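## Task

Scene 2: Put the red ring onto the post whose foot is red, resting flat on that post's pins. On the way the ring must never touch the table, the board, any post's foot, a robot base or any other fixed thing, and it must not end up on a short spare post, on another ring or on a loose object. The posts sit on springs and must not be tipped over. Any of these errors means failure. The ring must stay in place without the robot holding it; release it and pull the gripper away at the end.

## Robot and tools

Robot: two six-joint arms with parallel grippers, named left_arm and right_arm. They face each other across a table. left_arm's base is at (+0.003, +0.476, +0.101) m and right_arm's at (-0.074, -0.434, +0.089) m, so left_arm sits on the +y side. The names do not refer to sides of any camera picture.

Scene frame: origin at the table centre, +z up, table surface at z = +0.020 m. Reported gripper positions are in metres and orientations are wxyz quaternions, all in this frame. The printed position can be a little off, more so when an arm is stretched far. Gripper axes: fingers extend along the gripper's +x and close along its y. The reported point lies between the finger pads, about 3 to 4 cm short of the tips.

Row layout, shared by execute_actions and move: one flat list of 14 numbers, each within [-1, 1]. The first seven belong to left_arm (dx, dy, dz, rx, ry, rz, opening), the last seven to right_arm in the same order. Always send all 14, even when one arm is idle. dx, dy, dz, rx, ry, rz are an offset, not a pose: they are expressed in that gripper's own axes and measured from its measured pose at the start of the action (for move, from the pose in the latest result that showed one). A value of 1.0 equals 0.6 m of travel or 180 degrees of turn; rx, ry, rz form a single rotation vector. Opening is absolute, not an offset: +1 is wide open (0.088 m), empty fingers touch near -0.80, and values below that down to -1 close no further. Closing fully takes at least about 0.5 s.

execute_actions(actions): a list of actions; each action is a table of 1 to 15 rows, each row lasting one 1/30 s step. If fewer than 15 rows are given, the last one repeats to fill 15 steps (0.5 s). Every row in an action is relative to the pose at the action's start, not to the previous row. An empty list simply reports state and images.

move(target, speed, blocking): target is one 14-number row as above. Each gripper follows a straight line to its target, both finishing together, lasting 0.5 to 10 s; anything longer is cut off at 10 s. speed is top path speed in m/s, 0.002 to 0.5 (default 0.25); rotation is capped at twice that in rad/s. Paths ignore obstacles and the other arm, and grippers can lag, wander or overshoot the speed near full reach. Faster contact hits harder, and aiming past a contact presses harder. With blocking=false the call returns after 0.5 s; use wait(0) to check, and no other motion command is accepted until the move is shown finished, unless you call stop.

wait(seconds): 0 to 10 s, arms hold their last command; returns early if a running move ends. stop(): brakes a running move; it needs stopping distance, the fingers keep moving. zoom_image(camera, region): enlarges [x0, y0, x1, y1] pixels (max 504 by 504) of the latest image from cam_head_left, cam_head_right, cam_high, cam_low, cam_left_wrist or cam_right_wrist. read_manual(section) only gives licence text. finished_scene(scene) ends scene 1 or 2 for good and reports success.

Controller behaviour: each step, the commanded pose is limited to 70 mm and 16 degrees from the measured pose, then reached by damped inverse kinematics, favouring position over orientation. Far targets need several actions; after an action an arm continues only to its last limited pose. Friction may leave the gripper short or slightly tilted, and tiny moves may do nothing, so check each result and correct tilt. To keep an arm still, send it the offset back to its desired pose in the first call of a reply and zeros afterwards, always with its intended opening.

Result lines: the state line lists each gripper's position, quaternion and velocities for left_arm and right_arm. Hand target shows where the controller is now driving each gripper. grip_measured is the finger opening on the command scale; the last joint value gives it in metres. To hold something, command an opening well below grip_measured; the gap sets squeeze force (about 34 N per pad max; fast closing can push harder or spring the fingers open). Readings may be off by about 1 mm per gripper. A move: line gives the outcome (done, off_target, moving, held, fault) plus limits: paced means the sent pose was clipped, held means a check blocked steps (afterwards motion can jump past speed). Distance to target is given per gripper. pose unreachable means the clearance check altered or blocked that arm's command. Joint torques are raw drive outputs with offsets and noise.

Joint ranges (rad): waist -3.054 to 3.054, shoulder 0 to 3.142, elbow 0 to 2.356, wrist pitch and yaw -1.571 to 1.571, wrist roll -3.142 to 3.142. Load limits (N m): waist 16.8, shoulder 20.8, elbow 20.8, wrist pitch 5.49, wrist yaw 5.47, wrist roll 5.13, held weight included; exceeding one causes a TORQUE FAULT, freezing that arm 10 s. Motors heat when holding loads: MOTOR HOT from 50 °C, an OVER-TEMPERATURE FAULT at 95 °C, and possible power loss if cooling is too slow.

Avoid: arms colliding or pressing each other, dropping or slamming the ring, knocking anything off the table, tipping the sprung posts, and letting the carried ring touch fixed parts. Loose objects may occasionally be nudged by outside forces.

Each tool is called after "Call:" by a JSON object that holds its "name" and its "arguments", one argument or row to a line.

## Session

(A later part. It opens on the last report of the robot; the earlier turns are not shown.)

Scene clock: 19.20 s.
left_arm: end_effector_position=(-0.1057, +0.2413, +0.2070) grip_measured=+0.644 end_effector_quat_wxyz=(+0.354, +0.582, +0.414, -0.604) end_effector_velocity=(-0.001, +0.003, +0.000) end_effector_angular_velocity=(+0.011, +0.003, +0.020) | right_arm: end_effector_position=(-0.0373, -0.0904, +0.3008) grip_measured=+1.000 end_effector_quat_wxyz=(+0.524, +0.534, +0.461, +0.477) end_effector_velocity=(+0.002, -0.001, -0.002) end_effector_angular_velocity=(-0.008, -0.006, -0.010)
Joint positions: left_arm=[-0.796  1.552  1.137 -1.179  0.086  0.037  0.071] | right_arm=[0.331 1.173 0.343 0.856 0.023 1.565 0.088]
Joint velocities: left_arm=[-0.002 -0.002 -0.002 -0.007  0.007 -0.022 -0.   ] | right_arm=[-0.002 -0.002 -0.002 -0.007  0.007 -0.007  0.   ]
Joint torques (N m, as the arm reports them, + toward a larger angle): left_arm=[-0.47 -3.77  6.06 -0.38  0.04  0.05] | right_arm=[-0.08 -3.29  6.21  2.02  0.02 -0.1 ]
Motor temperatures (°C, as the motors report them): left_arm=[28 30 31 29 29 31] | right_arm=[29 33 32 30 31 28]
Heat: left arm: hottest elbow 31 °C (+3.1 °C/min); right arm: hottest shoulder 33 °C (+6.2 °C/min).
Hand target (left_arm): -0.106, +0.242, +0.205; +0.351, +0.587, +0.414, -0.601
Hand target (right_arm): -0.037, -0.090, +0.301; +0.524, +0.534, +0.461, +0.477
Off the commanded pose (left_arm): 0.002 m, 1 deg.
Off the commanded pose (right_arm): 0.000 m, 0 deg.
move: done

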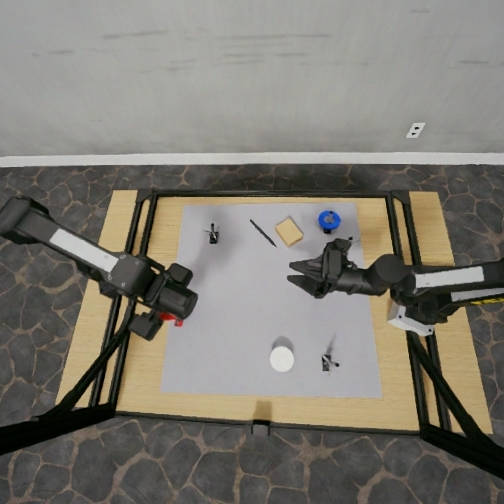

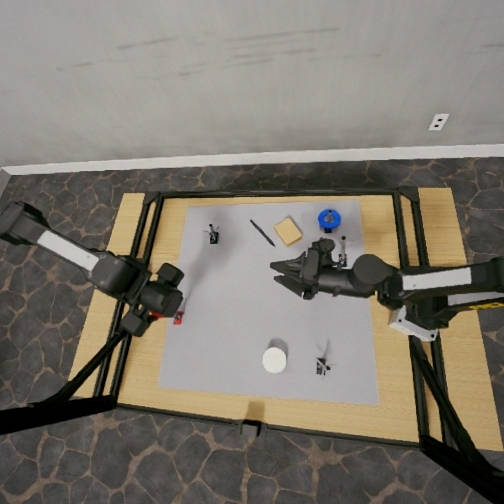

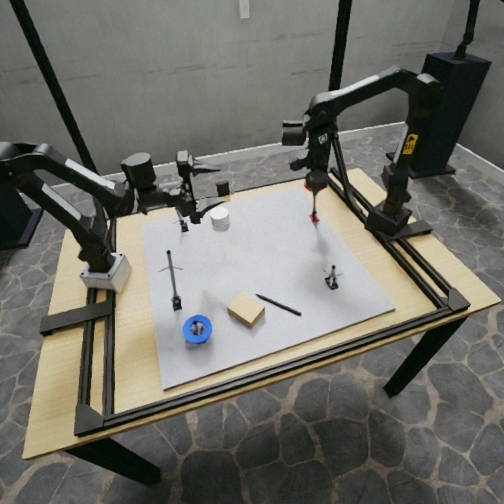

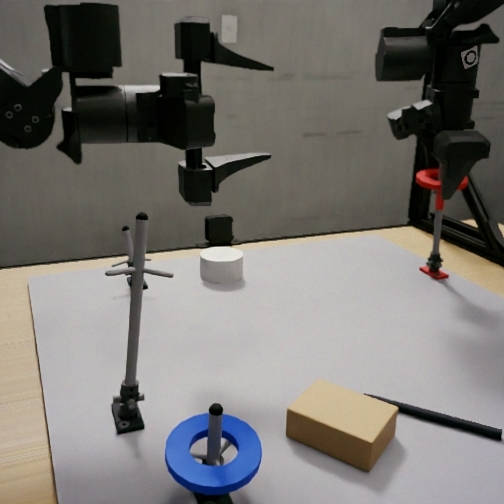

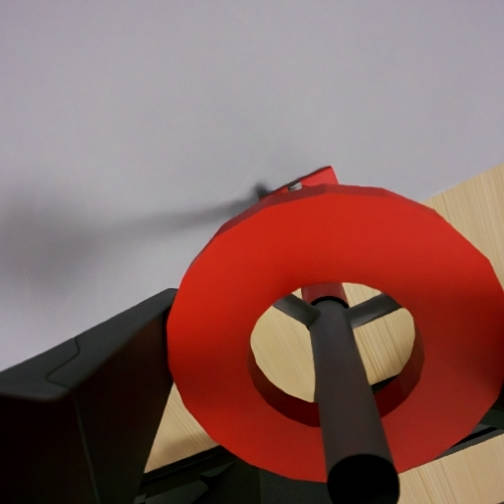

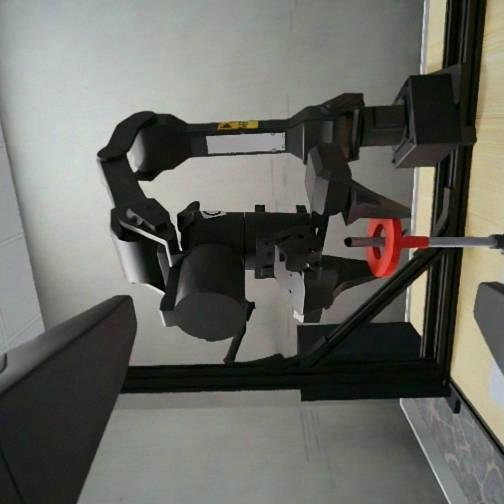

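Call:
{"name": "execute_actions", "arguments": {
  "actions": [
    [[0,0,0,0,0,0,1,0,0,0,0,0,0,1]]
  ]
}}

Call:
{"name": "move", "arguments": {
  "target": [-0.16,0,0.13,0,-0.03,0,1,0,0,0,0,0,0,1],
  "speed": 0.25
}}

Call:
{"name": "zoom_image", "arguments": {
  "camera": "cam_low",
  "region": [394, 130, 494, 230]
}}

Scene clock: 19.80 s.
left_arm: end_effector_position=(-0.1057, +0.2413, +0.2068) grip_measured=+0.998 end_effector_quat_wxyz=(+0.354, +0.582, +0.414, -0.603) end_effector_velocity=(+0.002, +0.002, -0.000) end_effector_angular_velocity=(-0.001, -0.024, -0.001) | right_arm: end_effector_position=(-0.0373, -0.0904, +0.3008) grip_measured=+1.000 end_effector_quat_wxyz=(+0.524, +0.534, +0.461, +0.477) end_effector_velocity=(-0.000, -0.001, +0.003) end_effector_angular_velocity=(+0.010, -0.023, +0.004)
Joint positions: left_arm=[-0.796  1.553  1.137 -1.179  0.086  0.037  0.088] | right_arm=[0.331 1.173 0.343 0.856 0.023 1.565 0.088]
Joint velocities: left_arm=[-0.007 -0.002 -0.002 -0.007 -0.022 -0.007  0.006] | right_arm=[-0.002 -0.007 -0.002  0.007 -0.007 -0.022  0.   ]
Joint torques (N m, as the arm reports them, + toward a larger angle): left_arm=[-0.01 -4.68  5.84 -0.25  0.13  0.01] | right_arm=[-0.08 -3.27  6.22  2.02  0.02 -0.1 ]
Motor temperatures (°C, as the motors report them): left_arm=[28 30 31 29 29 31] | right_arm=[29 33 32 30 31 28]
Heat: left arm: hottest elbow 31 °C (+3.0 °C/min); right arm: hottest shoulder 33 °C (+6.1 °C/min).
Hand target (left_arm): -0.106, +0.241, +0.207; +0.354, +0.582, +0.414, -0.604
Hand target (right_arm): -0.037, -0.090, +0.301; +0.524, +0.534, +0.461, +0.477
Off the commanded pose (left_arm): 0.000 m, 0 deg.
Off the commanded pose (right_arm): 0.000 m, 0 deg.

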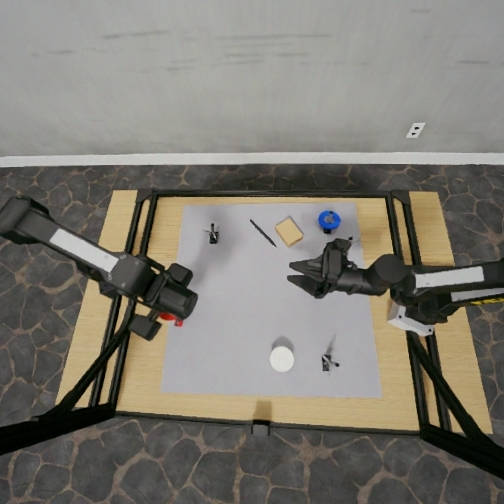

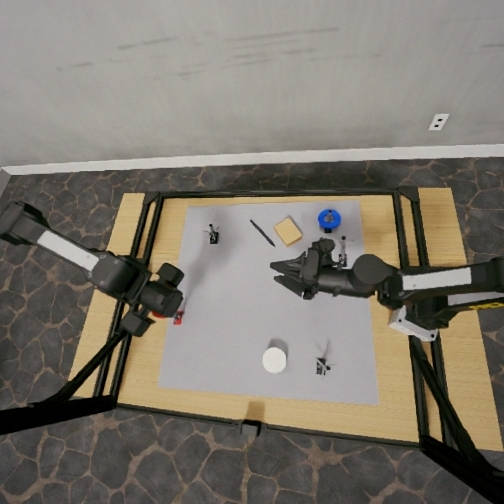

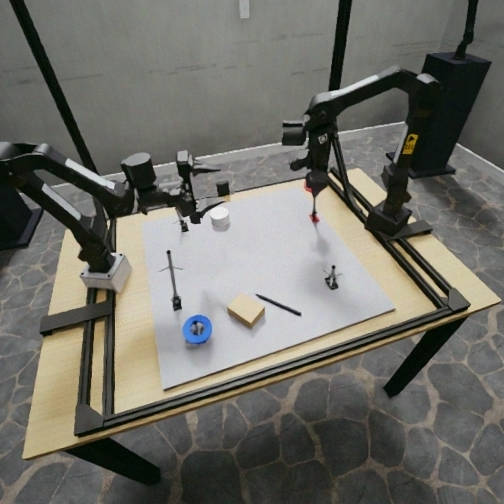

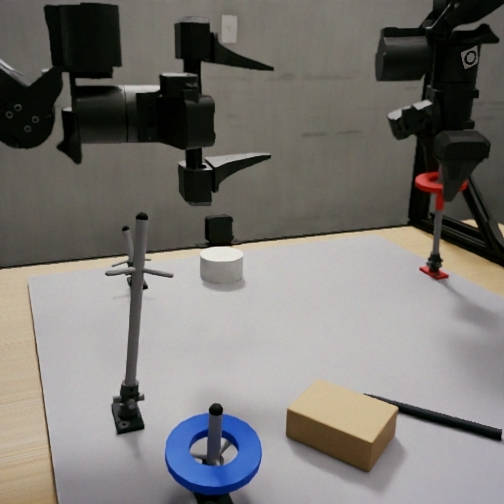

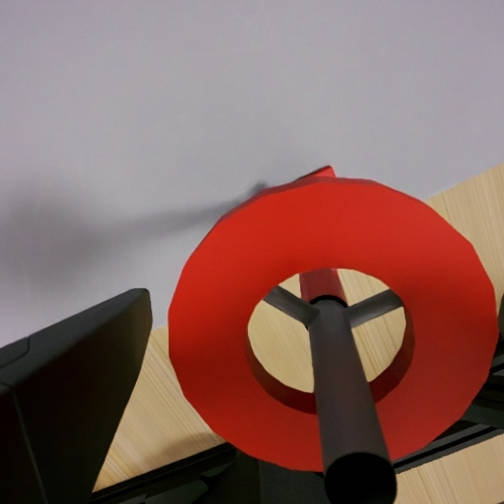

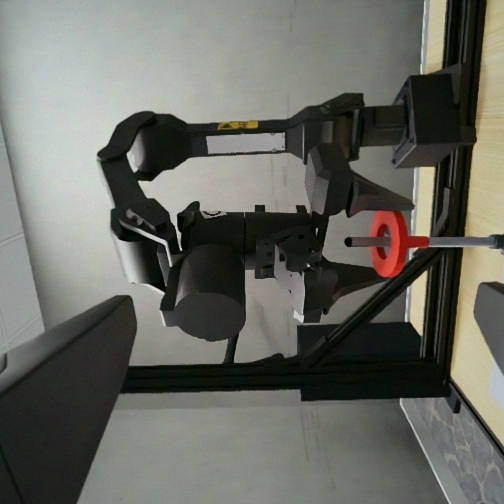

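Scene clock: 20.97 s.
left_arm: end_effector_position=(-0.1299, +0.1683, +0.3013) grip_measured=+1.000 end_effector_quat_wxyz=(+0.375, +0.553, +0.397, -0.629) end_effector_velocity=(-0.001, +0.002, +0.003) end_effector_angular_velocity=(+0.010, +0.004, +0.004) | right_arm: end_effector_position=(-0.0373, -0.0904, +0.3008) grip_measured=+1.000 end_effector_quat_wxyz=(+0.524, +0.534, +0.461, +0.477) end_effector_velocity=(-0.000, -0.001, -0.004) end_effector_angular_velocity=(-0.013, -0.006, +0.005)
Joint positions: left_arm=[-0.78   1.775  1.756 -1.482  0.088  0.04   0.088] | right_arm=[0.331 1.173 0.343 0.856 0.023 1.565 0.088]
Joint velocities: left_arm=[-0.002  0.002  0.017 -0.022  0.007 -0.007  0.   ] | right_arm=[-0.002 -0.002 -0.007 -0.007 -0.007 -0.007  0.   ]
Joint torques (N m, as the arm reports them, + toward a larger angle): left_arm=[ 0.28 -5.09  7.52 -0.21  0.18  0.26] | right_arm=[-0.06 -3.3   6.22  2.01  0.02 -0.1 ]
Motor temperatures (°C, as the motors report them): left_arm=[28 30 32 28 29 31] | right_arm=[29 33 32 30 31 28]
Heat: left arm: hottest elbow 32 °C (+5.7 °C/min); right arm: hottest shoulder 33 °C (+5.7 °C/min).
Hand target (left_arm): -0.131, +0.165, +0.301; +0.373, +0.553, +0.397, -0.630
Hand target (right_arm): -0.037, -0.090, +0.301; +0.524, +0.534, +0.461, +0.477
Off the commanded pose (left_arm): 0.004 m, 0 deg.
Off the commanded pose (right_arm): 0.000 m, 0 deg.
move: done

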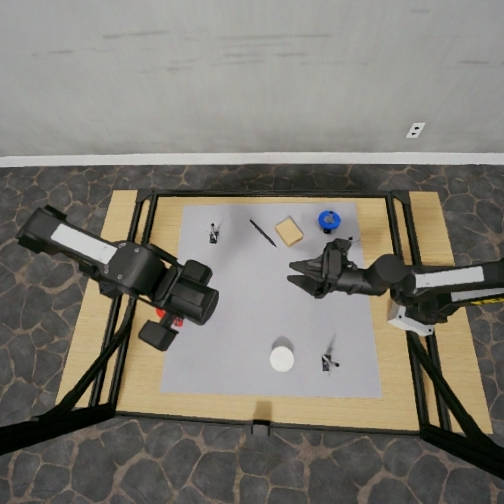

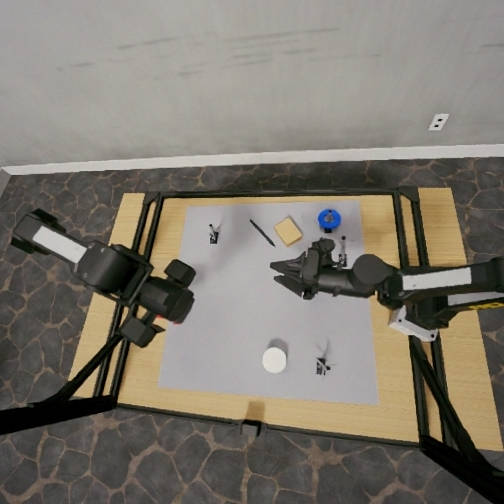

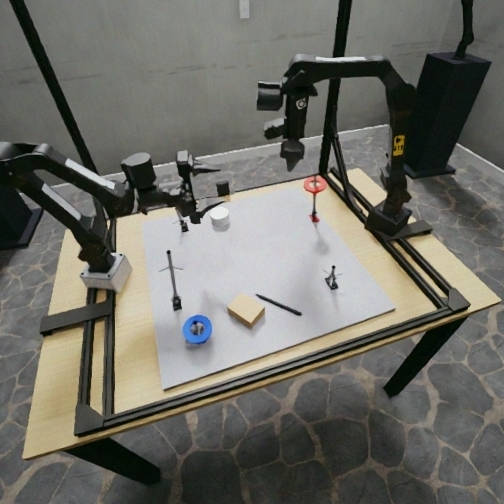

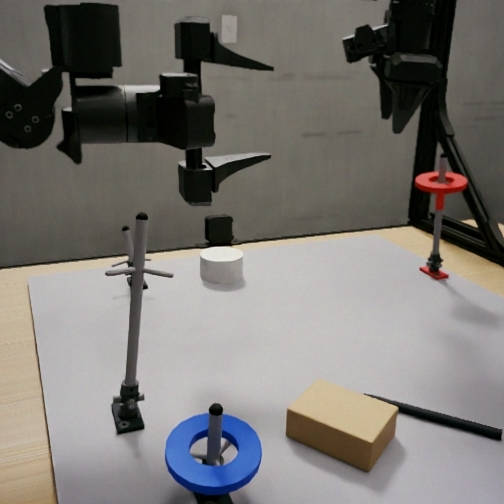

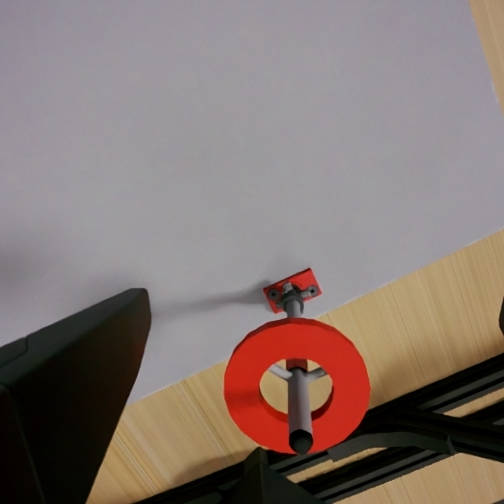

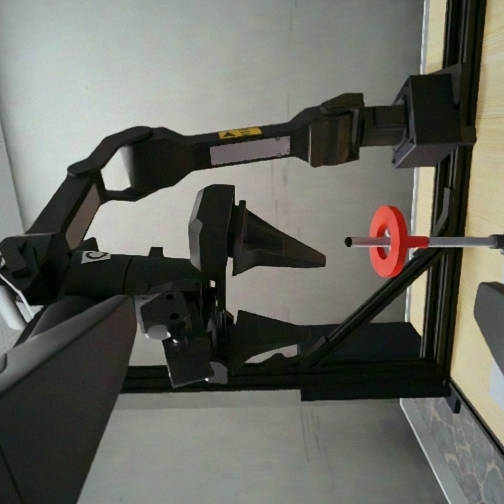

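Region (394, 130, 494, 230) of cam_low's 504x504 image, scaled by 5.040, with more detail than that image has.

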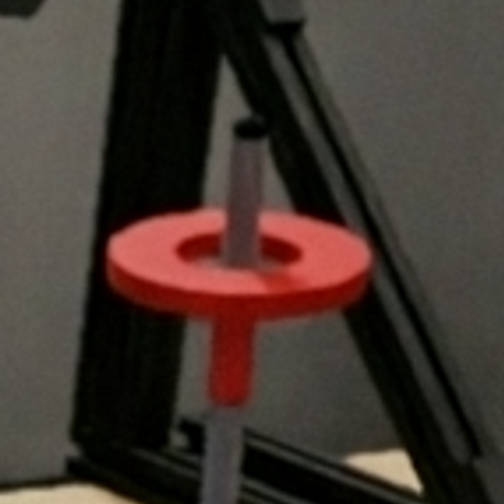

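Call:
{"name": "execute_actions", "arguments": {
  "actions": []
}}

Scene clock: 21.07 s.
left_arm: end_effector_position=(-0.1300, +0.1682, +0.3015) grip_measured=+1.000 end_effector_quat_wxyz=(+0.375, +0.553, +0.397, -0.629) end_effector_velocity=(-0.003, +0.002, +0.001) end_effector_angular_velocity=(+0.004, +0.006, -0.015) | right_arm: end_effector_position=(-0.0373, -0.0904, +0.3008) grip_measured=+1.000 end_effector_quat_wxyz=(+0.524, +0.534, +0.461, +0.477) end_effector_velocity=(-0.003, -0.001, -0.004) end_effector_angular_velocity=(-0.013, -0.007, +0.019)
Joint positions: left_arm=[-0.78   1.776  1.758 -1.482  0.088  0.04   0.088] | right_arm=[0.331 1.173 0.343 0.856 0.023 1.565 0.088]
Joint velocities: left_arm=[-0.007  0.002  0.007 -0.007  0.007  0.007  0.   ] | right_arm=[-0.002 -0.002 -0.007 -0.007 -0.022 -0.007  0.   ]
Joint torques (N m, as the arm reports them, + toward a larger angle): left_arm=[ 0.25 -5.16  7.7  -0.23  0.18  0.24] | right_arm=[-0.08 -3.28  6.21  2.01  0.02 -0.1 ]
Motor temperatures (°C, as the motors report them): left_arm=[28 30 32 28 29 31] | right_arm=[29 33 32 30 31 28]
Heat: left arm: hottest elbow 32 °C (+5.7 °C/min); right arm: hottest shoulder 33 °C (+5.7 °C/min).
Hand target (left_arm): -0.131, +0.165, +0.301; +0.373, +0.553, +0.397, -0.630
Hand target (right_arm): -0.037, -0.090, +0.301; +0.524, +0.534, +0.461, +0.477
Off the commanded pose (left_arm): 0.003 m, 0 deg.
Off the commanded pose (right_arm): 0.000 m, 0 deg.

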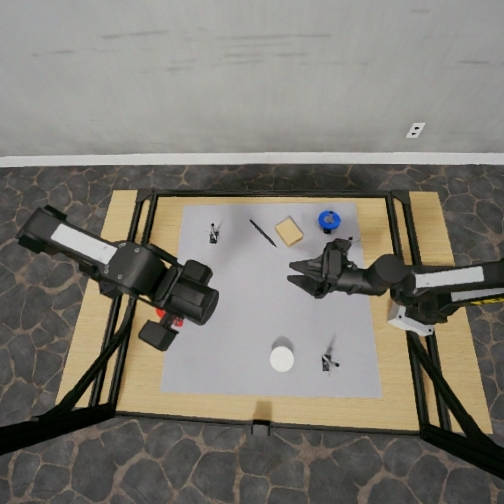

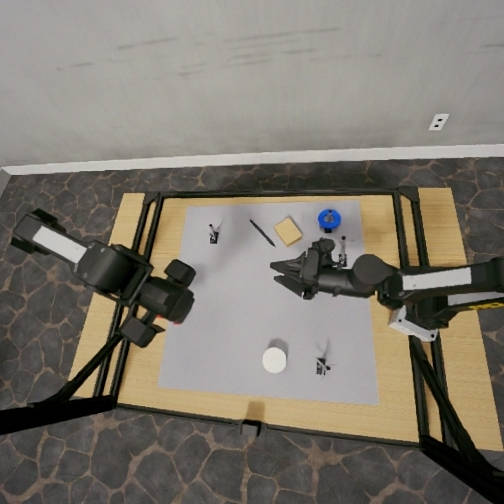

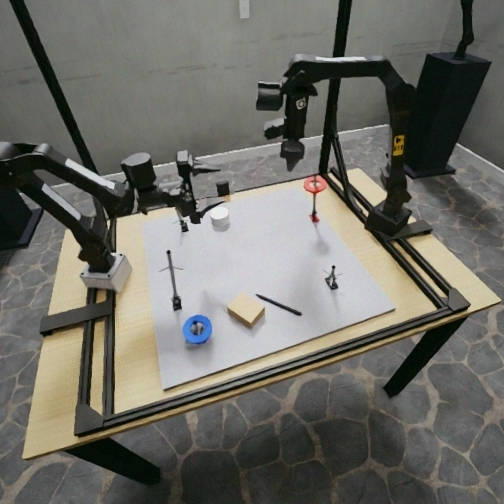

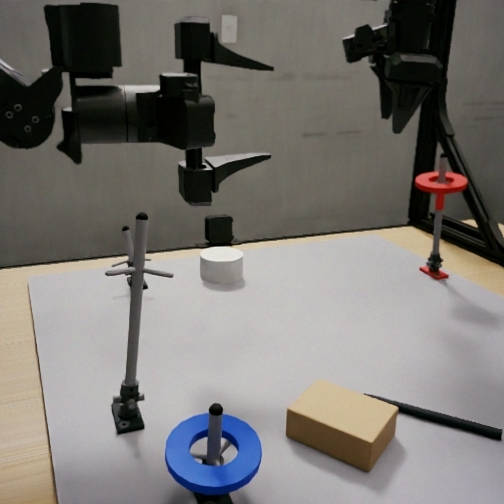

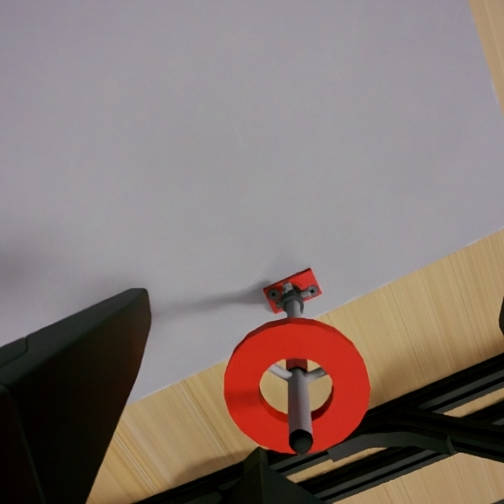

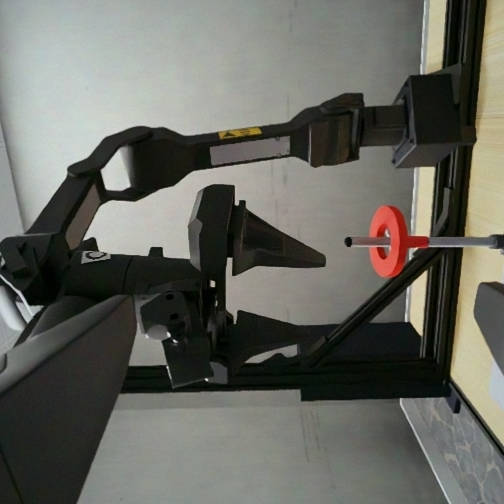

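Call:
{"name": "finished_scene", "arguments": {
  "scene": 2
}}

The scene is finished: the task was done.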